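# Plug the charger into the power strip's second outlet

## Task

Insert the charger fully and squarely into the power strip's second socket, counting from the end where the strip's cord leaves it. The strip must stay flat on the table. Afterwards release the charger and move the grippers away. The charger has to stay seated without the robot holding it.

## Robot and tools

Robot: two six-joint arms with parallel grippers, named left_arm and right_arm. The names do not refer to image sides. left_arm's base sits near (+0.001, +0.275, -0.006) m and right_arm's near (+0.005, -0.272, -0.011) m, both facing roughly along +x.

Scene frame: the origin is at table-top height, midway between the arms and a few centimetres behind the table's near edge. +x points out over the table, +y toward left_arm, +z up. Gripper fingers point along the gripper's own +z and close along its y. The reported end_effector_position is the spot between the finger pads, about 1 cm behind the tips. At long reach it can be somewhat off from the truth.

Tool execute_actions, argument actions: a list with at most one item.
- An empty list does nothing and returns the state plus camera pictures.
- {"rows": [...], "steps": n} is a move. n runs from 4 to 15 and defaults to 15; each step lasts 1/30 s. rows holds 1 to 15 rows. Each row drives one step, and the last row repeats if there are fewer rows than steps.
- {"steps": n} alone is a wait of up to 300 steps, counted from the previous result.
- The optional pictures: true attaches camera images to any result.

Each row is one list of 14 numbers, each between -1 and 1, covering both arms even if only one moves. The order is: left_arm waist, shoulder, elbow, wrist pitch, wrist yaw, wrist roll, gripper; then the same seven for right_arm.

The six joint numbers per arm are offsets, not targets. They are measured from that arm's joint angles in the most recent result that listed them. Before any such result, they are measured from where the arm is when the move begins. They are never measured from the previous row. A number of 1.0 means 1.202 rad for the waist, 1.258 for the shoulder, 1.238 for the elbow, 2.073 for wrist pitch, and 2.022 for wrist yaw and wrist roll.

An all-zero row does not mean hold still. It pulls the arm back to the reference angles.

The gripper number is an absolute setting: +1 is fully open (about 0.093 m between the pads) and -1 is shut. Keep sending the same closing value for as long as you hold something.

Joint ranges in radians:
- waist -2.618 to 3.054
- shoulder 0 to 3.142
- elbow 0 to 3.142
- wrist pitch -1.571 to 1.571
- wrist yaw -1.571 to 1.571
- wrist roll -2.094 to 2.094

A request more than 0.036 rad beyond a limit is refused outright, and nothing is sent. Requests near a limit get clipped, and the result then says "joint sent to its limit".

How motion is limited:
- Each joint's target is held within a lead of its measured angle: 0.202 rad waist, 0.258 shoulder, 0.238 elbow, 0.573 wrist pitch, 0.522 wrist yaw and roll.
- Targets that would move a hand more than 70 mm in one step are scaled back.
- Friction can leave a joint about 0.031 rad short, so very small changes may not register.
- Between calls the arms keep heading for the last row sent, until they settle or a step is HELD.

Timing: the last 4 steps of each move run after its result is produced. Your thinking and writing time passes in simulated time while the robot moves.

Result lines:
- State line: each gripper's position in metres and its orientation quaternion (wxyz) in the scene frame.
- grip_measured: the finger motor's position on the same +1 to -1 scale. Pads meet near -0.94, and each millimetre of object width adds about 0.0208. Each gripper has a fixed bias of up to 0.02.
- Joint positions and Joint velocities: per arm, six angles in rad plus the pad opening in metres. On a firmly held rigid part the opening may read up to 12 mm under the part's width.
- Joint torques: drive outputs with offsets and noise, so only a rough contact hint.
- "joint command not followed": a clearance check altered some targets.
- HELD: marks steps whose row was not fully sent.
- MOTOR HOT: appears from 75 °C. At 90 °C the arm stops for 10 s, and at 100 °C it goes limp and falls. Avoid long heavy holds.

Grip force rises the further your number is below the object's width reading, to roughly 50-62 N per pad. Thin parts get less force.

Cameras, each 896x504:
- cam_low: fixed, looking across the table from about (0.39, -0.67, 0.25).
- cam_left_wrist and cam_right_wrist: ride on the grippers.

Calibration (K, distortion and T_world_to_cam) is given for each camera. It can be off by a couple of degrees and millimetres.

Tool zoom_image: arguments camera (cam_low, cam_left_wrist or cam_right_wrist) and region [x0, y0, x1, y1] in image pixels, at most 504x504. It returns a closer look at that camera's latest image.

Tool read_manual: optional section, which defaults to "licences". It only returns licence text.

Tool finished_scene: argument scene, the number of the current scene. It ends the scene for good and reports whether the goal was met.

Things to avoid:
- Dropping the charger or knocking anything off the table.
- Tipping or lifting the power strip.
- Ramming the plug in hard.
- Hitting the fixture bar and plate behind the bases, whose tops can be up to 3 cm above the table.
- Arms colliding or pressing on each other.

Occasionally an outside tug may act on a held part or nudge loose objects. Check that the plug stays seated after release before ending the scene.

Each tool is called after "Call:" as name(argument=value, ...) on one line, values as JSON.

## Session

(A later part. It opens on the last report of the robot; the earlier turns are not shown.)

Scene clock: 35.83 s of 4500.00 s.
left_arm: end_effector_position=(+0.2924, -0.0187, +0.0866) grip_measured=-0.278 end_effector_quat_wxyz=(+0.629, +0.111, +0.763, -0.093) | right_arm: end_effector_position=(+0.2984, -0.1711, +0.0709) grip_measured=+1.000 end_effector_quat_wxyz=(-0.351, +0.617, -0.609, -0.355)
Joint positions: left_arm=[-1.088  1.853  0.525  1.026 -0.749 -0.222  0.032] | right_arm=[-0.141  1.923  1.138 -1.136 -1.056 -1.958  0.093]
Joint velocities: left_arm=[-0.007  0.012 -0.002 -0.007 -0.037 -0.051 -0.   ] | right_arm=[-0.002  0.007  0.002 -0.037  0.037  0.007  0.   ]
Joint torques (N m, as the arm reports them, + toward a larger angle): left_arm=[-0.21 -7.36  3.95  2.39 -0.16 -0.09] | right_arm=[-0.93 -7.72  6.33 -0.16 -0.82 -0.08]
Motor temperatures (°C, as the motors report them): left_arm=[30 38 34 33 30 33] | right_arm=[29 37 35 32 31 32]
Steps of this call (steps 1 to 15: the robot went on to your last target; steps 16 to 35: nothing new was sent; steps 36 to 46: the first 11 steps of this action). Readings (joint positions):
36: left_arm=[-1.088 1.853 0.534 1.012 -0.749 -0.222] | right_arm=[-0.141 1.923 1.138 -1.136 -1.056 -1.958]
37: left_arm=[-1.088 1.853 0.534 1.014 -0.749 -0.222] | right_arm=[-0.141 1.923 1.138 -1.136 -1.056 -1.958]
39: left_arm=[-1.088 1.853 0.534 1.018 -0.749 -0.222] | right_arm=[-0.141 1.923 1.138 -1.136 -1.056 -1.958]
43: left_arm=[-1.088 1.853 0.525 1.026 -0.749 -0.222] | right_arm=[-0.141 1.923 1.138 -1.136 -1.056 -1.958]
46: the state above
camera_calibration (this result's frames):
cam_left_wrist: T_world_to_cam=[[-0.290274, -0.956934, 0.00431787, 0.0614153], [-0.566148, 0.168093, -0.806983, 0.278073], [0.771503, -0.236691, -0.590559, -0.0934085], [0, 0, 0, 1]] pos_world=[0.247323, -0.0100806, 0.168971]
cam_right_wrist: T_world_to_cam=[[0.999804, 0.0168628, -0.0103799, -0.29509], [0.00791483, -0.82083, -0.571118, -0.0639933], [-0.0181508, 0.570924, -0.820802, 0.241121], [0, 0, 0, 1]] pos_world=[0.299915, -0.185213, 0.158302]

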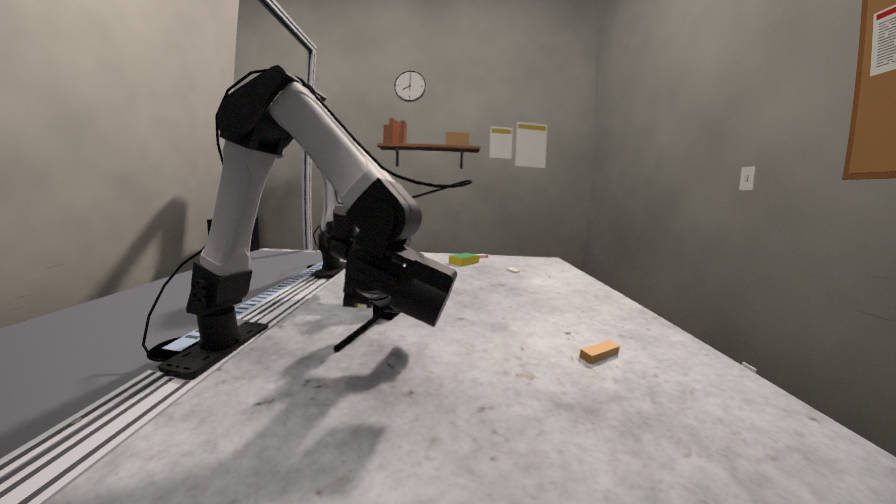

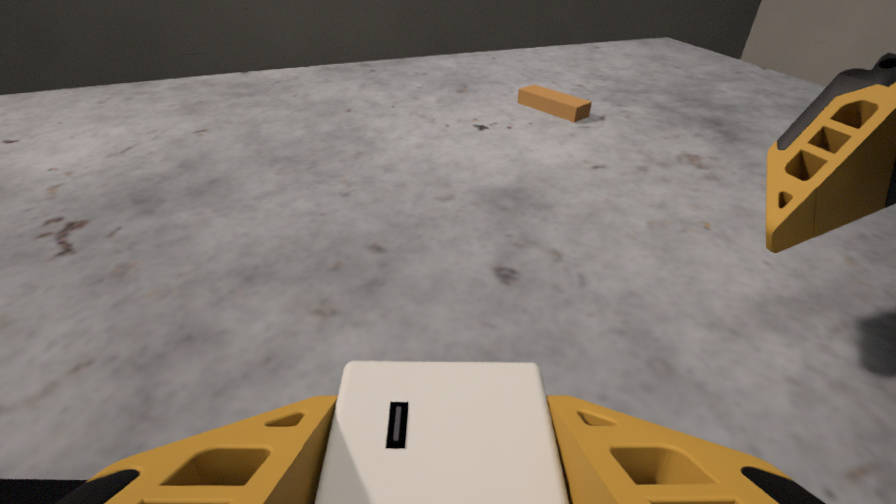

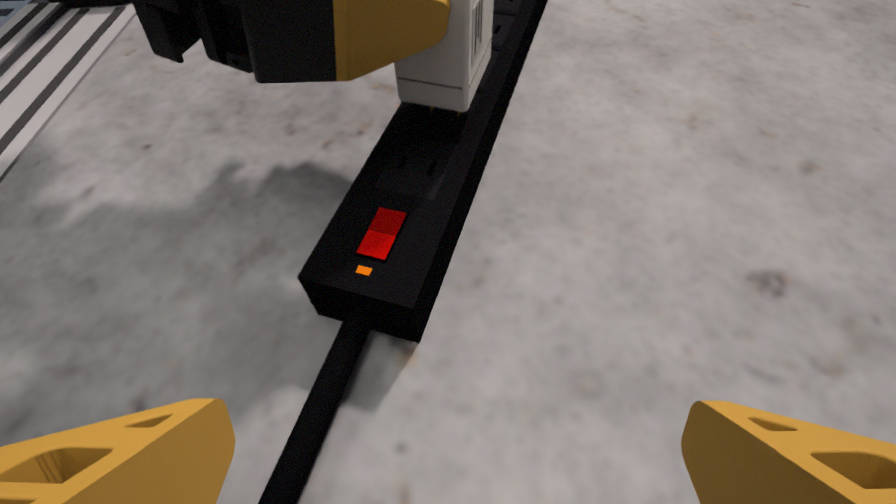

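Call:
execute_actions(actions=[{"rows": [[-0.004,0.004,-0.018,0.014,-0.005,-0.003,-0.5,-0.012,0.002,0.012,0.008,-0.003,0,1],[-0.004,0.004,-0.024,0.015,-0.005,-0.003,-0.5,-0.012,0.002,0.012,0.008,-0.003,0,1],[-0.004,0.004,-0.029,0.015,-0.005,-0.003,-0.5,-0.012,0.002,0.012,0.008,-0.003,0,1],[-0.004,0.004,-0.027,0.015,-0.005,-0.003,-0.5,-0.012,0.002,0.012,0.008,-0.003,0,1],[-0.004,0.004,-0.0185,0.015,-0.005,-0.003,-0.5,-0.012,0.002,0.012,0.008,-0.003,0,1]], "steps": 13}], pictures=true)

Call:
zoom_image(camera="cam_right_wrist", region=[400, 70, 496, 130])

Scene clock: 36.57 s of 4500.00 s.
left_arm: end_effector_position=(+0.2915, -0.0172, +0.0854) grip_measured=-0.278 end_effector_quat_wxyz=(+0.629, +0.111, +0.764, -0.093) | right_arm: end_effector_position=(+0.2984, -0.1711, +0.0709) grip_measured=+1.000 end_effector_quat_wxyz=(-0.351, +0.617, -0.609, -0.355)
Joint positions: left_arm=[-1.088  1.853  0.518  1.031 -0.749 -0.224  0.032] | right_arm=[-0.141  1.923  1.138 -1.136 -1.056 -1.958  0.093]
Joint velocities: left_arm=[-0.027 -0.017  0.017  0.037 -0.022  0.007 -0.   ] | right_arm=[ 0.002 -0.022  0.007 -0.007  0.007  0.007  0.   ]
Joint torques (N m, as the arm reports them, + toward a larger angle): left_arm=[-0.17 -7.31  3.98  2.34 -0.17 -0.08] | right_arm=[-0.97 -7.72  6.34 -0.17 -0.82 -0.03]
Motor temperatures (°C, as the motors report them): left_arm=[30 38 34 33 30 33] | right_arm=[29 37 35 32 31 32]
Steps of this call (steps 1 to 4: the last 4 steps of your previous action; steps 5 to 13: the robot went on to your last target; steps 14 to 22: the first 9 steps of this action). Readings (joint positions):
14: left_arm=[-1.088 1.853 0.525 1.026 -0.749 -0.222] | right_arm=[-0.141 1.923 1.138 -1.136 -1.056 -1.958]
15: left_arm=[-1.088 1.853 0.525 1.026 -0.749 -0.222] | right_arm=[-0.141 1.923 1.138 -1.136 -1.056 -1.958]
17: left_arm=[-1.088 1.853 0.519 1.030 -0.749 -0.223] | right_arm=[-0.141 1.923 1.138 -1.136 -1.056 -1.958]
21: left_arm=[-1.088 1.853 0.518 1.031 -0.749 -0.224] | right_arm=[-0.141 1.923 1.138 -1.136 -1.056 -1.958]
22: the state above
camera_calibration (this result's frames):
cam_left_wrist: T_world_to_cam=[[-0.290358, -0.956909, 0.00418495, 0.0626161], [-0.567218, 0.168587, -0.806128, 0.27661], [0.770685, -0.236439, -0.591727, -0.0928144], [0, 0, 0, 1]] pos_world=[0.24661, -0.00865995, 0.1678]
cam_right_wrist: T_world_to_cam=[[0.999804, 0.0168628, -0.0103799, -0.29509], [0.00791483, -0.82083, -0.571118, -0.0639933], [-0.0181508, 0.570924, -0.820802, 0.241121], [0, 0, 0, 1]] pos_world=[0.299915, -0.185213, 0.158302]

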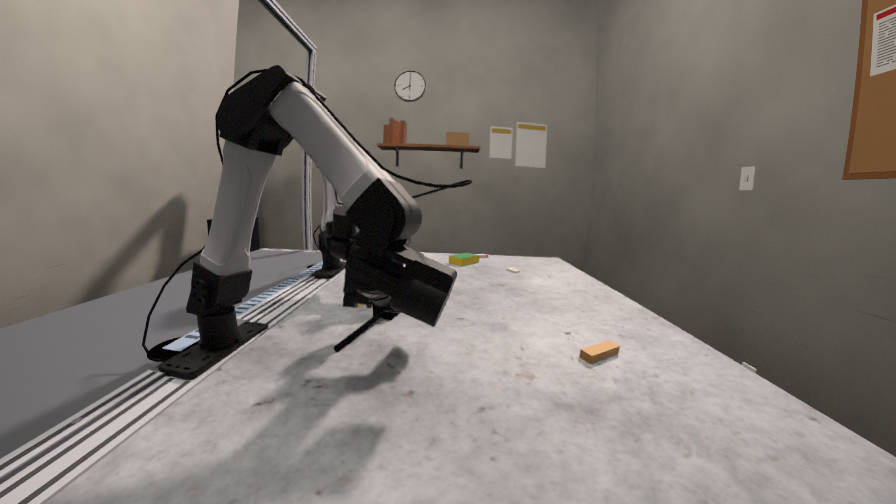

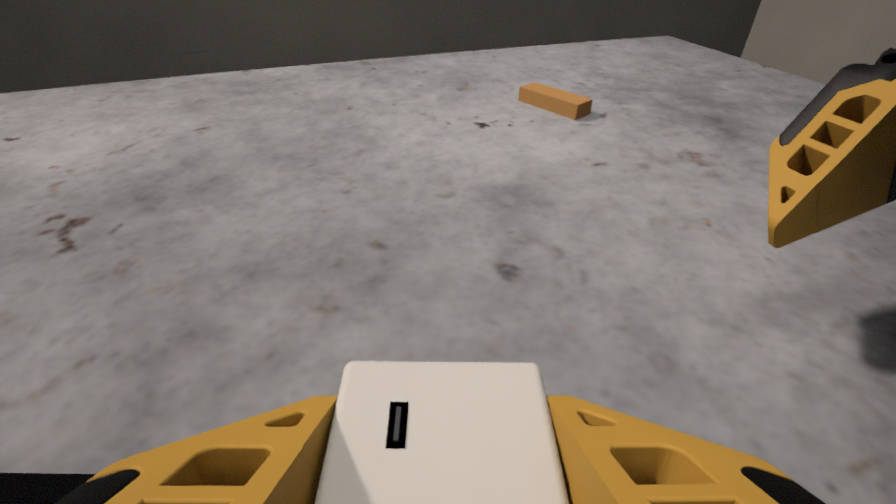

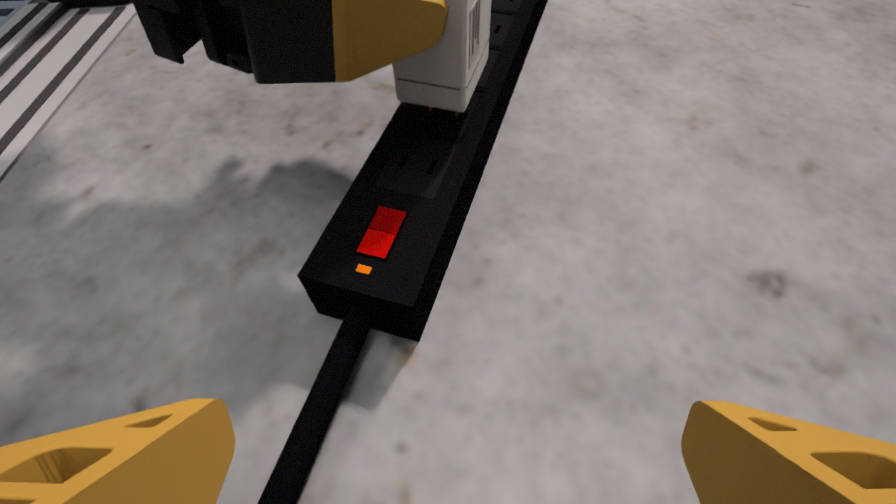

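Region (400, 70, 496, 130) of cam_right_wrist's 896x504 image, scaled by 5.250, with more detail than that image has; it fills the top 315 rows of this view, and the rest is white.

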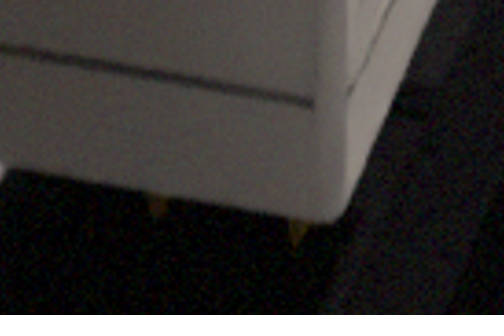

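Call:
execute_actions(actions=[{"rows": [[-0.004,0.01,-0.013,0.014,-0.005,-0.002,-0.5,-0.012,0.002,0.012,0.008,-0.003,0,1],[-0.004,0.016,-0.013,0.016,-0.005,-0.002,-0.5,-0.012,0.002,0.012,0.008,-0.003,0,1],[-0.004,0.021,-0.014,0.018,-0.005,-0.002,-0.5,-0.012,0.002,0.012,0.008,-0.003,0,1],[-0.004,0.025,-0.015,0.02,-0.005,-0.002,-0.5,-0.012,0.002,0.012,0.008,-0.003,0,1],[-0.004,0.025,-0.016,0.021,-0.005,-0.002,-0.5,-0.012,0.002,0.012,0.008,-0.003,0,1],[-0.004,0.022,-0.016,0.022,-0.005,-0.002,-0.5,-0.012,0.002,0.012,0.008,-0.003,0,1]], "steps": 15}], pictures=true)

Call:
zoom_image(camera="cam_right_wrist", region=[380, 20, 540, 140])

Scene clock: 37.40 s of 4500.00 s.
left_arm: end_effector_position=(+0.2918, -0.0174, +0.0812) grip_measured=-0.278 end_effector_quat_wxyz=(+0.628, +0.112, +0.765, -0.091) | right_arm: end_effector_position=(+0.2984, -0.1711, +0.0709) grip_measured=+1.000 end_effector_quat_wxyz=(-0.351, +0.617, -0.609, -0.355)
Joint positions: left_arm=[-1.088  1.87   0.518  1.045 -0.749 -0.224  0.032] | right_arm=[-0.141  1.923  1.138 -1.136 -1.056 -1.958  0.093]
Joint velocities: left_arm=[-0.012  0.017 -0.007 -0.007 -0.007 -0.007 -0.001] | right_arm=[ 0.002 -0.002  0.007 -0.007 -0.051 -0.022  0.   ]
Joint torques (N m, as the arm reports them, + toward a larger angle): left_arm=[-0.22 -6.86  3.54  2.44 -0.16 -0.08] | right_arm=[-0.94 -7.72  6.3  -0.16 -0.82 -0.02]
Motor temperatures (°C, as the motors report them): left_arm=[30 38 34 34 30 33] | right_arm=[29 37 35 32 31 32]
Steps of this call (steps 1 to 4: the last 4 steps of your previous action; steps 5 to 14: the robot went on to your last target; steps 15 to 25: the first 11 steps of this action). Readings (joint positions):
15: left_arm=[-1.088 1.853 0.518 1.031 -0.749 -0.224] | right_arm=[-0.141 1.923 1.138 -1.136 -1.056 -1.958]
16: left_arm=[-1.088 1.853 0.518 1.032 -0.749 -0.224] | right_arm=[-0.141 1.923 1.138 -1.136 -1.056 -1.958]
18: left_arm=[-1.088 1.859 0.518 1.038 -0.749 -0.224] | right_arm=[-0.141 1.923 1.138 -1.136 -1.056 -1.958]
22: left_arm=[-1.088 1.870 0.518 1.043 -0.749 -0.224] | right_arm=[-0.141 1.923 1.138 -1.136 -1.056 -1.958]
25: the state above
camera_calibration (this result's frames):
cam_left_wrist: T_world_to_cam=[[-0.290241, -0.956953, 0.00126395, 0.0627184], [-0.568875, 0.171476, -0.804349, 0.273857], [0.769507, -0.234174, -0.594156, -0.094893], [0, 0, 0, 1]] pos_world=[0.247015, -0.0091629, 0.163816]
cam_right_wrist: T_world_to_cam=[[0.999804, 0.0168628, -0.0103799, -0.29509], [0.00791483, -0.82083, -0.571118, -0.0639933], [-0.0181508, 0.570924, -0.820802, 0.241121], [0, 0, 0, 1]] pos_world=[0.299915, -0.185213, 0.158302]

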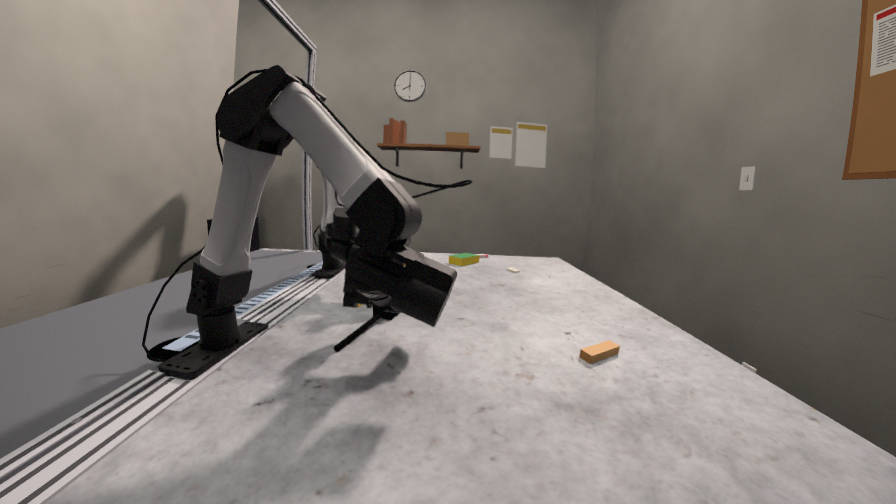

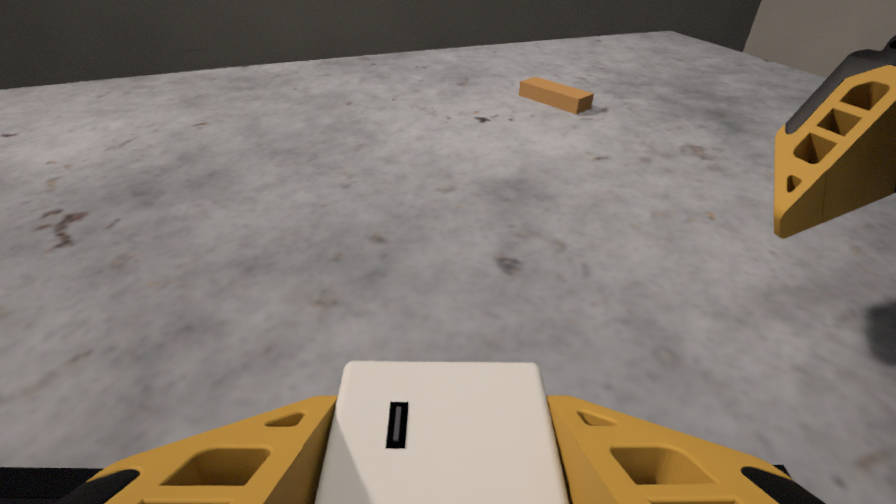

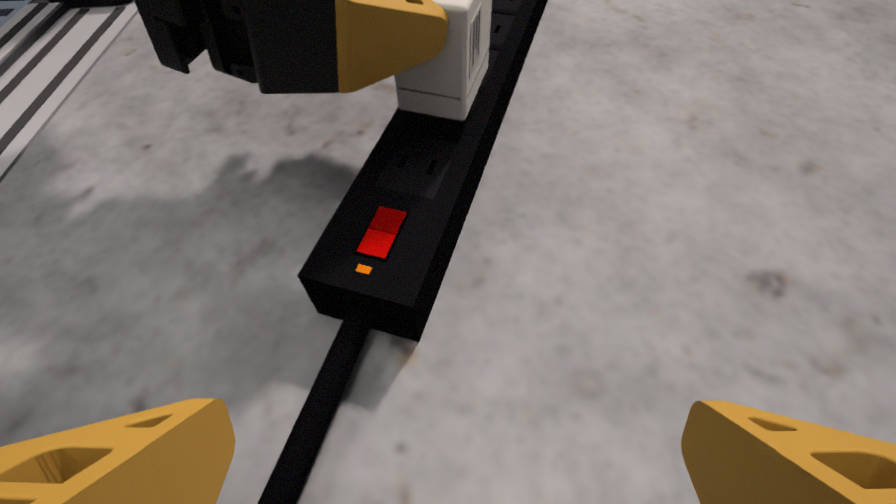

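Region (380, 20, 540, 140) of cam_right_wrist's 896x504 image, scaled by 3.150, with more detail than that image has; it fills the top 378 rows of this view, and the rest is white.

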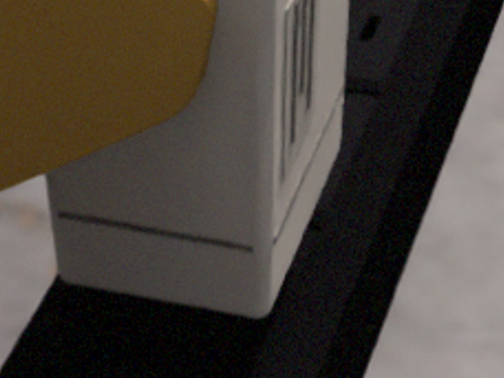

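Call:
execute_actions(actions=[{"rows": [[-0.004,0.012,-0.016,0.015,-0.005,-0.002,-0.5,-0.012,0.002,0.012,0.008,-0.003,0,1],[-0.004,0.017,-0.018,0.017,-0.005,-0.002,-0.5,-0.012,0.002,0.012,0.008,-0.003,0,1],[-0.004,0.022,-0.021,0.019,-0.005,-0.002,-0.5,-0.012,0.002,0.012,0.008,-0.003,0,1],[-0.004,0.025,-0.025,0.021,-0.005,-0.002,-0.5,-0.012,0.002,0.012,0.008,-0.003,0,1],[-0.004,0.027,-0.025,0.023,-0.005,-0.002,-0.5,-0.012,0.002,0.012,0.008,-0.003,0,1],[-0.004,0.029,-0.018,0.025,-0.005,-0.002,-0.5,-0.012,0.002,0.012,0.008,-0.003,0,1],[-0.004,0.031,-0.018,0.027,-0.005,-0.002,-0.5,-0.012,0.002,0.012,0.008,-0.003,0,1],[-0.004,0.033,-0.018,0.029,-0.005,-0.002,-0.5,-0.012,0.002,0.012,0.008,-0.003,0,1],[-0.004,0.035,-0.018,0.03,-0.005,-0.002,-0.5,-0.012,0.002,0.012,0.008,-0.003,0,1]], "steps": 15}], pictures=true)

Scene clock: 38.17 s of 4500.00 s.
left_arm: end_effector_position=(+0.2925, -0.0176, +0.0768) grip_measured=-0.278 end_effector_quat_wxyz=(+0.629, +0.110, +0.764, -0.091) | right_arm: end_effector_position=(+0.2984, -0.1711, +0.0709) grip_measured=+1.000 end_effector_quat_wxyz=(-0.351, +0.617, -0.609, -0.355)
Joint positions: left_arm=[-1.088  1.897  0.518  1.075 -0.752 -0.224  0.032] | right_arm=[-0.141  1.923  1.138 -1.136 -1.056 -1.958  0.093]
Joint velocities: left_arm=[-0.002  0.032 -0.017  0.066 -0.037  0.007 -0.   ] | right_arm=[-0.012  0.007  0.002  0.007  0.022  0.037  0.   ]
Joint torques (N m, as the arm reports them, + toward a larger angle): left_arm=[-0.16 -6.47  3.05  2.32 -0.13 -0.08] | right_arm=[-0.95 -7.76  6.37 -0.16 -0.82 -0.03]
Motor temperatures (°C, as the motors report them): left_arm=[30 38 34 34 30 33] | right_arm=[29 37 35 32 31 32]
Steps of this call (steps 1 to 4: the last 4 steps of your previous action; steps 5 to 12: the robot went on to your last target; steps 13 to 23: the first 11 steps of this action). Readings (joint positions):
13: left_arm=[-1.088 1.870 0.518 1.045 -0.749 -0.224] | right_arm=[-0.141 1.923 1.138 -1.136 -1.056 -1.958]
14: left_arm=[-1.088 1.871 0.518 1.047 -0.749 -0.224] | right_arm=[-0.141 1.923 1.138 -1.136 -1.056 -1.958]
16: left_arm=[-1.088 1.879 0.518 1.053 -0.749 -0.224] | right_arm=[-0.141 1.923 1.138 -1.136 -1.056 -1.958]
20: left_arm=[-1.088 1.893 0.518 1.066 -0.750 -0.224] | right_arm=[-0.141 1.923 1.138 -1.136 -1.056 -1.958]
23: the state above
camera_calibration (this result's frames):
cam_left_wrist: T_world_to_cam=[[-0.287183, -0.957872, 0.00274135, 0.0617468], [-0.56749, 0.167834, -0.806094, 0.270396], [0.771674, -0.233052, -0.591782, -0.0989125], [0, 0, 0, 1]] pos_world=[0.247508, -0.00928793, 0.159261]
cam_right_wrist: T_world_to_cam=[[0.999804, 0.0168628, -0.0103799, -0.29509], [0.00791483, -0.82083, -0.571118, -0.0639933], [-0.0181508, 0.570924, -0.820802, 0.241121], [0, 0, 0, 1]] pos_world=[0.299915, -0.185213, 0.158302]

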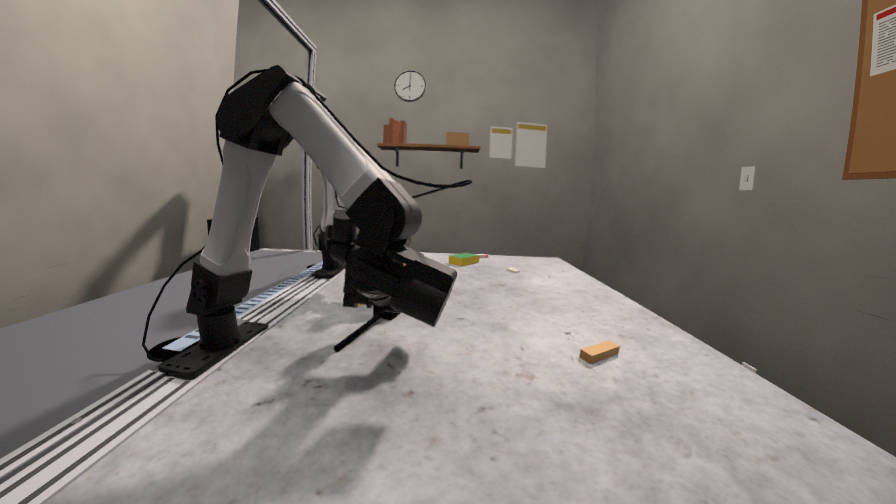

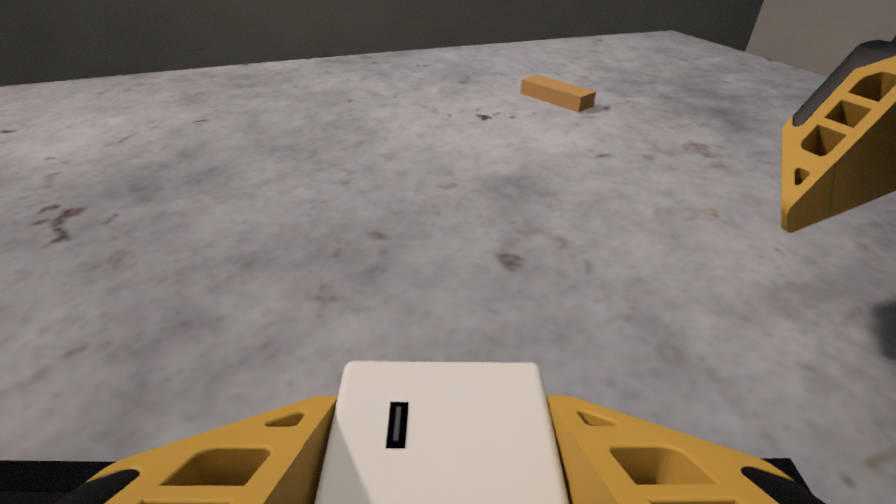

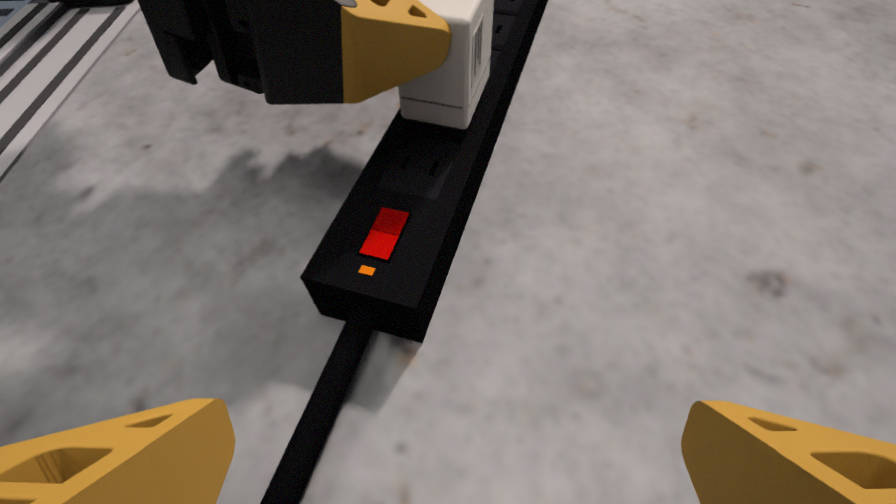

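Call:
execute_actions(actions=[{"rows": [[-0.004,0.018,-0.02,0.015,-0.003,-0.002,-0.5,-0.012,0.002,0.012,0.008,-0.003,0,1],[-0.004,0.023,-0.023,0.016,-0.003,-0.002,-0.5,-0.012,0.002,0.012,0.008,-0.003,0,1],[-0.004,0.028,-0.026,0.017,-0.003,-0.002,-0.5,-0.012,0.002,0.012,0.008,-0.003,0,1],[-0.004,0.033,-0.029,0.018,-0.003,-0.002,-0.5,-0.012,0.002,0.012,0.008,-0.003,0,1],[-0.004,0.038,-0.03,0.019,-0.003,-0.002,-0.5,-0.012,0.002,0.012,0.008,-0.003,0,1],[-0.004,0.043,-0.03,0.02,-0.003,-0.002,-0.5,-0.012,0.002,0.012,0.008,-0.003,0,1],[-0.004,0.048,-0.03,0.021,-0.003,-0.002,-0.5,-0.012,0.002,0.012,0.008,-0.003,0,1],[-0.004,0.052,-0.03,0.022,-0.003,-0.002,-0.5,-0.012,0.002,0.012,0.008,-0.003,0,1],[-0.004,0.056,-0.03,0.0225,-0.003,-0.002,-0.5,-0.012,0.002,0.012,0.008,-0.003,0,1]], "steps": 15}])

Scene clock: 38.87 s of 4500.00 s.
left_arm: end_effector_position=(+0.2931, -0.0167, +0.0758) grip_measured=-0.278 end_effector_quat_wxyz=(+0.638, +0.100, +0.758, -0.098) | right_arm: end_effector_position=(+0.2984, -0.1711, +0.0709) grip_measured=+1.000 end_effector_quat_wxyz=(-0.351, +0.617, -0.609, -0.355)
Joint positions: left_arm=[-1.088  1.932  0.509  1.15  -0.76  -0.224  0.032] | right_arm=[-0.141  1.923  1.138 -1.136 -1.056 -1.958  0.093]
Joint velocities: left_arm=[-0.007  0.051 -0.012  0.081 -0.051  0.037 -0.001] | right_arm=[-0.017 -0.002  0.017 -0.066 -0.037  0.007  0.   ]
Joint torques (N m, as the arm reports them, + toward a larger angle): left_arm=[-0.17 -5.25  1.99  1.61  0.03 -0.05] | right_arm=[-0.94 -7.76  6.34 -0.17 -0.82 -0.02]
Motor temperatures (°C, as the motors report them): left_arm=[30 38 34 34 30 33] | right_arm=[29 37 35 32 31 32]
Steps of this call (steps 1 to 4: the last 4 steps of your previous action; steps 5 to 10: the robot went on to your last target; steps 11 to 21: the first 11 steps of this action). Readings (joint positions):
11: left_arm=[-1.088 1.900 0.518 1.079 -0.753 -0.224] | right_arm=[-0.141 1.923 1.138 -1.136 -1.056 -1.958]
12: left_arm=[-1.088 1.902 0.518 1.082 -0.753 -0.224] | right_arm=[-0.141 1.923 1.138 -1.136 -1.056 -1.958]
14: left_arm=[-1.088 1.908 0.516 1.094 -0.755 -0.224] | right_arm=[-0.141 1.923 1.138 -1.136 -1.056 -1.958]
18: left_arm=[-1.088 1.922 0.509 1.131 -0.757 -0.224] | right_arm=[-0.141 1.923 1.138 -1.136 -1.056 -1.958]
21: the state above

Call:
execute_actions(actions=[{"rows": [[-0.004,0.028,-0.024,-0.022,0.004,0,-0.5,-0.012,0.002,0.012,0.008,-0.003,0,1],[-0.004,0.03,-0.026,-0.032,0.006,0,-0.5,-0.012,0.002,0.012,0.008,-0.003,0,1],[-0.004,0.033,-0.029,-0.042,0.008,0,-0.5,-0.012,0.002,0.012,0.008,-0.003,0,1],[-0.004,0.036,-0.032,-0.052,0.01,0,-0.5,-0.012,0.002,0.012,0.008,-0.003,0,1],[-0.004,0.039,-0.035,-0.062,0.012,0,-0.5,-0.012,0.002,0.012,0.008,-0.003,0,1],[-0.004,0.043,-0.038,-0.072,0.014,0,-0.5,-0.012,0.002,0.012,0.008,-0.003,0,1],[-0.004,0.047,-0.041,-0.082,0.016,0,-0.5,-0.012,0.002,0.012,0.008,-0.003,0,1],[-0.004,0.051,-0.044,-0.092,0.018,0,-0.5,-0.012,0.002,0.012,0.008,-0.003,0,1],[-0.004,0.055,-0.047,-0.102,0.02,0,-0.5,-0.012,0.002,0.012,0.008,-0.003,0,1],[-0.004,0.058,-0.05,-0.11,0.022,0,-0.5,-0.012,0.002,0.012,0.008,-0.003,0,1]], "steps": 15}])

Scene clock: 39.97 s of 4500.00 s.
left_arm: end_effector_position=(+0.2930, -0.0163, +0.0734) grip_measured=-0.278 end_effector_quat_wxyz=(+0.636, +0.102, +0.759, -0.095) | right_arm: end_effector_position=(+0.2984, -0.1711, +0.0709) grip_measured=+1.000 end_effector_quat_wxyz=(-0.351, +0.617, -0.609, -0.355)
Joint positions: left_arm=[-1.088  1.936  0.509  1.145 -0.76  -0.224  0.032] | right_arm=[-0.141  1.923  1.138 -1.136 -1.056 -1.958  0.093]
Joint velocities: left_arm=[ 0.002 -0.002 -0.017 -0.051  0.037 -0.051 -0.   ] | right_arm=[-0.027 -0.002 -0.002 -0.037 -0.051 -0.022  0.   ]
Joint torques (N m, as the arm reports them, + toward a larger angle): left_arm=[-0.2  -2.5  -0.88 -0.12  0.33 -0.04] | right_arm=[-0.98 -7.76  6.34 -0.16 -0.83 -0.03]
Motor temperatures (°C, as the motors report them): left_arm=[30 38 34 34 30 33] | right_arm=[29 37 35 32 31 32]
Steps of this call (steps 1 to 4: the last 4 steps of your previous action; steps 5 to 15: the robot went on to your last target; steps 16 to 22: nothing new was sent; steps 23 to 33: the first 11 steps of this action). Readings (joint positions):
23: left_arm=[-1.088 1.936 0.509 1.157 -0.762 -0.224] | right_arm=[-0.141 1.923 1.138 -1.136 -1.056 -1.958]
24: left_arm=[-1.088 1.936 0.509 1.156 -0.762 -0.224] | right_arm=[-0.141 1.923 1.138 -1.136 -1.056 -1.958]
26: left_arm=[-1.088 1.936 0.509 1.154 -0.762 -0.224] | right_arm=[-0.141 1.923 1.138 -1.136 -1.056 -1.958]
30: left_arm=[-1.088 1.936 0.509 1.147 -0.761 -0.224] | right_arm=[-0.141 1.923 1.138 -1.136 -1.056 -1.958]
33: the state above

Call:
execute_actions(actions=[{"rows": [[-0.004,0.058,-0.052,-0.115,0.023,0,-0.5,-0.012,0.002,0.012,0.008,-0.003,0,1],[-0.004,0.062,-0.055,-0.124,0.025,0,-0.5,-0.012,0.002,0.012,0.008,-0.003,0,1],[-0.004,0.066,-0.058,-0.133,0.026,0,-0.5,-0.012,0.002,0.012,0.008,-0.003,0,1],[-0.004,0.07,-0.061,-0.142,0.028,0,-0.5,-0.012,0.002,0.012,0.008,-0.003,0,1],[-0.004,0.074,-0.064,-0.151,0.029,0,-0.5,-0.012,0.002,0.012,0.008,-0.003,0,1],[-0.004,0.078,-0.067,-0.16,0.031,0,-0.5,-0.012,0.002,0.012,0.008,-0.003,0,1],[-0.004,0.082,-0.07,-0.17,0.032,0,-0.5,-0.012,0.002,0.012,0.008,-0.003,0,1],[-0.004,0.086,-0.073,-0.18,0.034,0,-0.5,-0.012,0.002,0.012,0.008,-0.003,0,1],[-0.004,0.09,-0.076,-0.19,0.035,0,-0.5,-0.012,0.002,0.012,0.008,-0.003,0,1]], "steps": 15}], pictures=true)

Scene clock: 40.67 s of 4500.00 s.
left_arm: end_effector_position=(+0.2930, -0.0162, +0.0732) grip_measured=-0.278 end_effector_quat_wxyz=(+0.635, +0.102, +0.760, -0.095) | right_arm: end_effector_position=(+0.2984, -0.1711, +0.0709) grip_measured=+1.000 end_effector_quat_wxyz=(-0.351, +0.617, -0.609, -0.355)
Joint positions: left_arm=[-1.088  1.936  0.509  1.144 -0.76  -0.224  0.032] | right_arm=[-0.141  1.923  1.138 -1.136 -1.056 -1.958  0.093]
Joint velocities: left_arm=[ 0.002  0.017 -0.007  0.066  0.051  0.037 -0.001] | right_arm=[ 0.002  0.012 -0.017  0.022 -0.007  0.037  0.   ]
Joint torques (N m, as the arm reports them, + toward a larger angle): left_arm=[-0.02 -2.51 -0.43 -0.24  0.32 -0.04] | right_arm=[-0.97 -7.75  6.36 -0.17 -0.82 -0.03]
Motor temperatures (°C, as the motors report them): left_arm=[30 38 34 34 30 33] | right_arm=[29 38 35 32 31 32]
Steps of this call (steps 1 to 4: the last 4 steps of your previous action; steps 5 to 10: the robot went on to your last target; steps 11 to 21: the first 11 steps of this action). Readings (joint positions):
11: left_arm=[-1.088 1.936 0.509 1.145 -0.760 -0.224] | right_arm=[-0.141 1.923 1.138 -1.136 -1.056 -1.958]
12: left_arm=[-1.088 1.936 0.509 1.145 -0.760 -0.224] | right_arm=[-0.141 1.923 1.138 -1.136 -1.056 -1.958]
14: left_arm=[-1.088 1.936 0.509 1.145 -0.760 -0.224] | right_arm=[-0.141 1.923 1.138 -1.136 -1.056 -1.958]
18: left_arm=[-1.088 1.936 0.509 1.144 -0.760 -0.224] | right_arm=[-0.141 1.923 1.138 -1.136 -1.056 -1.958]
21: the state above
camera_calibration (this result's frames):
cam_left_wrist: T_world_to_cam=[[-0.28052, -0.959701, 0.016809, 0.0601994], [-0.558251, 0.148881, -0.816205, 0.265213], [0.78081, -0.238345, -0.577518, -0.104931], [0, 0, 0, 1]] pos_world=[0.246874, -0.00672148, 0.154857]
cam_right_wrist: T_world_to_cam=[[0.999804, 0.0168628, -0.0103799, -0.29509], [0.00791483, -0.82083, -0.571118, -0.0639933], [-0.0181508, 0.570924, -0.820802, 0.241121], [0, 0, 0, 1]] pos_world=[0.299915, -0.185213, 0.158302]

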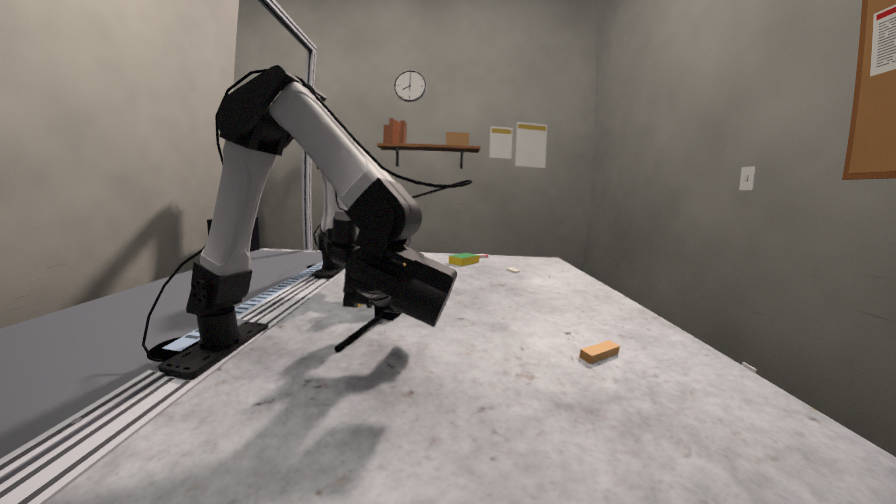

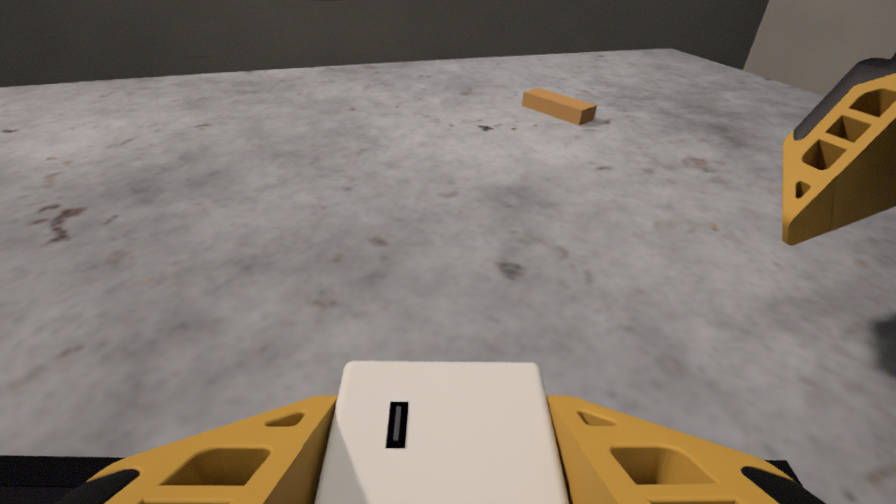

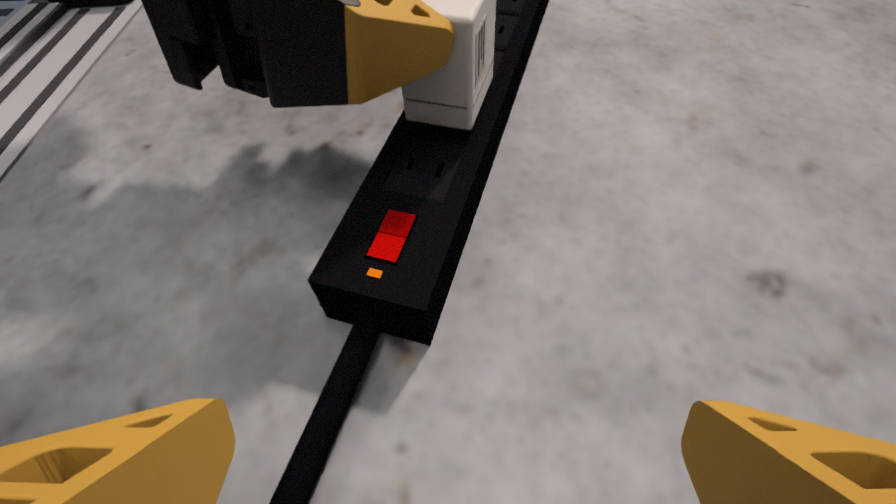

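Call:
execute_actions(actions=[{"rows": [[0,0.04,-0.035,-0.07,0.012,0,-0.5,0,0,0.04,-0.005,0,0.03,0.8],[0,0.025,-0.022,-0.035,0.006,0,-0.5,0.005,0,0.07,-0.012,0.01,0.06,0.6],[0,0.01,-0.01,-0.005,0,0,-0.4,0.012,0,0.105,-0.02,0.025,0.09,0.4],[0,0,0,0.012,0,0,-0.25,0.022,0,0.14,-0.03,0.045,0.12,0.2],[0,0,0,0.012,0,0,-0.1,0.035,0,0.175,-0.04,0.07,0.15,0],[0,0,0,0.012,0,0,0.1,0.05,0,0.21,-0.05,0.095,0.18,-0.2],[0,0,0,0.012,0,0,0.3,0.067,0,0.245,-0.06,0.12,0.21,-0.4],[0,0,0,0.012,0,0,0.5,0.085,0,0.28,-0.07,0.148,0.24,-0.6],[-0.005,-0.01,-0.005,0.008,-0.003,-0.002,0.7,0.103,0,0.315,-0.08,0.176,0.27,-0.8],[-0.015,-0.022,-0.013,0.003,-0.008,-0.005,0.85,0.121,0,0.35,-0.09,0.204,0.3,-0.9],[-0.03,-0.037,-0.024,-0.004,-0.016,-0.01,1,0.139,0,0.385,-0.1,0.232,0.33,-1],[-0.047,-0.054,-0.036,-0.012,-0.025,-0.015,1,0.157,0,0.42,-0.11,0.26,0.36,-1],[-0.066,-0.072,-0.05,-0.021,-0.035,-0.021,1,0.175,0,0.455,-0.12,0.288,0.39,-1],[-0.086,-0.091,-0.064,-0.03,-0.045,-0.028,1,0.193,0,0.49,-0.13,0.316,0.42,-1],[-0.106,-0.11,-0.078,-0.039,-0.056,-0.034,1,0.21,0,0.52,-0.135,0.344,0.45,-1]], "steps": 15}])

Scene clock: 44.30 s of 4500.00 s.
left_arm: end_effector_position=(+0.2920, -0.0172, +0.0762) grip_measured=+0.912 end_effector_quat_wxyz=(+0.638, +0.099, +0.757, -0.099) | right_arm: end_effector_position=(+0.3566, -0.1652, +0.1197) grip_measured=-0.937 end_effector_quat_wxyz=(+0.242, -0.617, +0.696, +0.275)
Joint positions: left_arm=[-1.093  1.932  0.508  1.153 -0.766 -0.225  0.089] | right_arm=[-0.022  1.923  1.531 -1.25  -0.793 -1.53   0.   ]
Joint velocities: left_arm=[-0.159 -0.178 -0.046 -0.212 -0.183 -0.081  0.155] | right_arm=[ 0.676 -0.002  1.238 -0.549  1.311  1.546 -0.095]
Joint torques (N m, as the arm reports them, + toward a larger angle): left_arm=[ -1.44 -10.74   2.04   2.29  -0.15  -0.21] | right_arm=[ 0.7  -9.05  6.97  0.04 -0.67 -0.02]
Motor temperatures (°C, as the motors report them): left_arm=[30 38 34 33 30 33] | right_arm=[29 38 36 32 31 32]
Steps of this call (steps 1 to 4: the last 4 steps of your previous action; steps 5 to 15: the robot went on to your last target; steps 16 to 90: nothing new was sent; then 0.27 s passed at rest; steps 91 to 101: the first 11 steps of this action). Readings (joint positions):
91: left_arm=[-1.088 1.936 0.509 1.148 -0.760 -0.224] | right_arm=[-0.141 1.923 1.142 -1.138 -1.056 -1.950]
92: left_arm=[-1.088 1.936 0.509 1.152 -0.760 -0.224] | right_arm=[-0.141 1.923 1.156 -1.144 -1.052 -1.932]
94: left_arm=[-1.088 1.936 0.509 1.158 -0.761 -0.224] | right_arm=[-0.137 1.923 1.217 -1.162 -1.030 -1.871]
98: left_arm=[-1.088 1.936 0.509 1.159 -0.761 -0.224] | right_arm=[-0.089 1.923 1.399 -1.204 -0.920 -1.691]
101: the state above

Call:
execute_actions(actions=[{"rows": [[-0.11,-0.115,-0.084,-0.047,-0.057,-0.036,1,0.125,0,0.207,-0.081,0.225,0.25,-1],[-0.122,-0.127,-0.093,-0.052,-0.064,-0.04,1,0.15,0,0.213,-0.082,0.238,0.268,-1],[-0.136,-0.141,-0.104,-0.058,-0.071,-0.044,1,0.182,0.004,0.22,-0.083,0.253,0.288,-1],[-0.15,-0.155,-0.115,-0.064,-0.078,-0.049,1,0.218,0.008,0.227,-0.084,0.268,0.308,-1],[-0.164,-0.169,-0.126,-0.07,-0.086,-0.053,1,0.256,0.012,0.234,-0.085,0.283,0.328,-1],[-0.178,-0.183,-0.137,-0.076,-0.093,-0.058,1,0.296,0.016,0.241,-0.086,0.298,0.348,-1],[-0.191,-0.196,-0.147,-0.081,-0.1,-0.062,1,0.336,0.02,0.248,-0.087,0.313,0.368,-1],[-0.203,-0.207,-0.156,-0.086,-0.106,-0.066,1,0.376,0.024,0.255,-0.088,0.328,0.388,-1],[-0.212,-0.216,-0.163,-0.09,-0.111,-0.069,1,0.416,0.028,0.261,-0.089,0.342,0.407,-1],[-0.218,-0.222,-0.168,-0.093,-0.114,-0.071,1,0.456,0.032,0.266,-0.09,0.354,0.424,-1],[-0.222,-0.226,-0.171,-0.094,-0.116,-0.072,1,0.496,0.036,0.27,-0.091,0.364,0.438,-1],[-0.222,-0.226,-0.171,-0.094,-0.116,-0.072,1,0.533,0.039,0.273,-0.091,0.371,0.448,-1],[-0.222,-0.226,-0.171,-0.094,-0.116,-0.072,1,0.565,0.042,0.2746,-0.091,0.375,0.453,-1],[-0.222,-0.226,-0.171,-0.094,-0.116,-0.072,1,0.59,0.044,0.2746,-0.091,0.377,0.455,-1],[-0.222,-0.226,-0.171,-0.094,-0.116,-0.072,1,0.604,0.044,0.2746,-0.091,0.377,0.455,-1]], "steps": 15}])

Call:
execute_actions(actions=[{"steps": 15}], pictures=true)

Scene clock: 45.43 s of 4500.00 s.
left_arm: end_effector_position=(+0.2117, -0.0027, +0.0901) grip_measured=+0.987 end_effector_quat_wxyz=(+0.632, +0.115, +0.758, -0.118) | right_arm: end_effector_position=(+0.3331, -0.0719, +0.1407) grip_measured=-0.980 end_effector_quat_wxyz=(+0.039, -0.585, +0.809, +0.056)
Joint positions: left_arm=[-1.342  1.677  0.329  0.995 -0.951 -0.34   0.093] | right_arm=[ 0.489  1.939  1.844 -1.407 -0.168 -0.789  0.   ]
Joint velocities: left_arm=[-0.252 -0.271 -0.178 -0.256 -0.256 -0.125 -0.   ] | right_arm=[ 1.487  0.159  0.178 -0.007  0.725  1.018  0.   ]
Joint torques (N m, as the arm reports them, + toward a larger angle): left_arm=[-0.04 -6.93  3.09  1.85 -0.26 -0.14] | right_arm=[-0.24 -8.1   7.4   0.19 -0.22 -0.01]
Motor temperatures (°C, as the motors report them): left_arm=[30 38 34 33 30 33] | right_arm=[29 38 36 32 31 32]
Steps of this call (steps 1 to 4: the last 4 steps of your previous action; steps 5 to 23: the robot went on to your last target; steps 24 to 34: the first 11 steps of this action). Readings (joint positions):
24: left_arm=[-1.214 1.812 0.437 1.068 -0.863 -0.284] | right_arm=[0.119 1.920 1.776 -1.401 -0.374 -1.054]
25: left_arm=[-1.216 1.809 0.434 1.065 -0.866 -0.286] | right_arm=[0.122 1.920 1.776 -1.402 -0.365 -1.044]
27: left_arm=[-1.234 1.787 0.413 1.053 -0.880 -0.295] | right_arm=[0.152 1.920 1.782 -1.405 -0.328 -1.006]
31: left_arm=[-1.303 1.717 0.358 1.018 -0.921 -0.320] | right_arm=[0.324 1.924 1.818 -1.407 -0.237 -0.890]
34: the state above

Scene clock: 45.93 s of 4500.00 s.
left_arm: end_effector_position=(+0.2103, +0.0050, +0.0878) grip_measured=+0.987 end_effector_quat_wxyz=(+0.632, +0.106, +0.760, -0.105) | right_arm: end_effector_position=(+0.2933, -0.0171, +0.1286) grip_measured=-0.980 end_effector_quat_wxyz=(+0.010, -0.609, +0.793, +0.005)
Joint positions: left_arm=[-1.351  1.666  0.32   0.965 -0.988 -0.362  0.093] | right_arm=[ 0.719  1.966  1.855 -1.419 -0.051 -0.623  0.   ]
Joint velocities: left_arm=[-0.002 -0.007  0.002 -0.007 -0.051 -0.022 -0.   ] | right_arm=[-0.007 -0.012 -0.002 -0.066 -0.007  0.081  0.   ]
Joint torques (N m, as the arm reports them, + toward a larger angle): left_arm=[-0.45 -7.06  3.07  1.88 -0.14 -0.18] | right_arm=[-1.01 -8.74  7.99  0.31 -0.11  0.03]
Motor temperatures (°C, as the motors report them): left_arm=[30 38 34 33 30 33] | right_arm=[29 38 36 32 31 32]
Kept back: nothing.
Steps of this call (steps 1 to 4: the last 4 steps of your previous action; steps 5 to 15: the robot went on to your last target). Readings (joint positions):
1: left_arm=[-1.348 1.670 0.324 0.989 -0.959 -0.344] | right_arm=[0.540 1.945 1.850 -1.407 -0.148 -0.758]
2: left_arm=[-1.351 1.667 0.321 0.985 -0.965 -0.348] | right_arm=[0.588 1.950 1.853 -1.407 -0.130 -0.731]
4: left_arm=[-1.351 1.666 0.320 0.977 -0.974 -0.353] | right_arm=[0.670 1.960 1.855 -1.408 -0.103 -0.690]
8: left_arm=[-1.351 1.666 0.320 0.968 -0.984 -0.359] | right_arm=[0.728 1.966 1.855 -1.415 -0.081 -0.648]
15: the state above
camera_calibration (this result's frames):
cam_left_wrist: T_world_to_cam=[[-0.29882, -0.953887, 0.0284023, 0.05991], [-0.560535, 0.151354, -0.814182, 0.228147], [0.772339, -0.259214, -0.579915, -0.0247574], [0, 0, 0, 1]] pos_world=[0.164908, 0.0161989, 0.169695]
cam_right_wrist: T_world_to_cam=[[0.964247, -0.264962, -0.00467696, -0.287138], [-0.240688, -0.88302, 0.402921, 0.042046], [-0.110889, -0.38739, -0.915223, 0.223414], [0, 0, 0, 1]] pos_world=[0.311766, 0.0475951, 0.18619]

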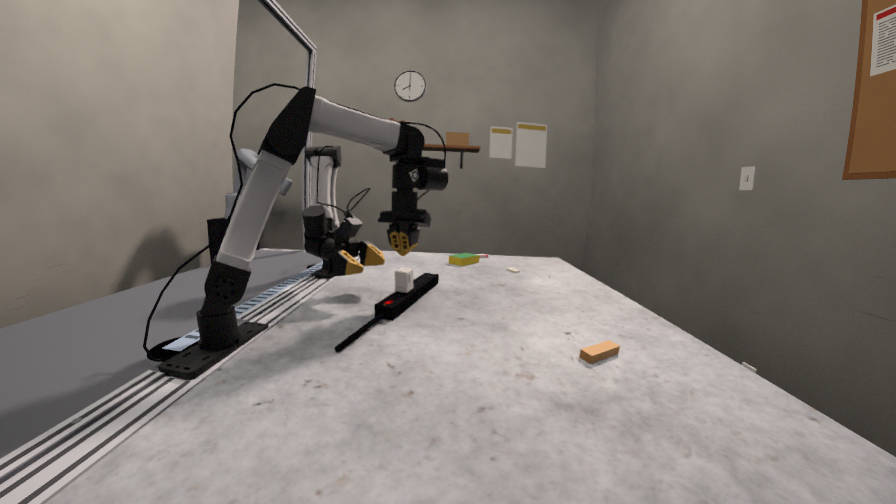

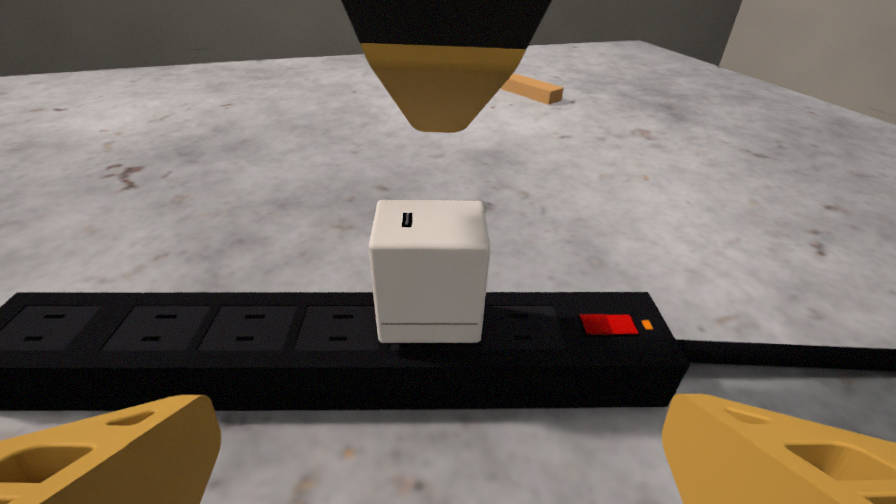

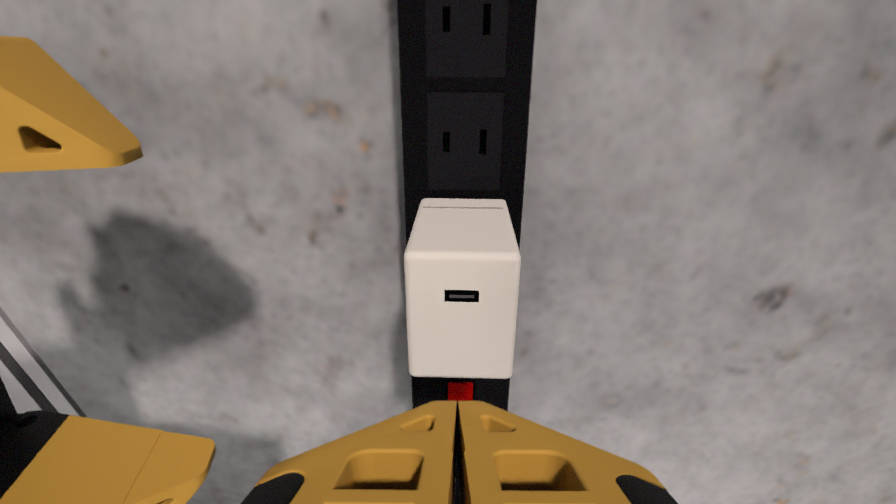

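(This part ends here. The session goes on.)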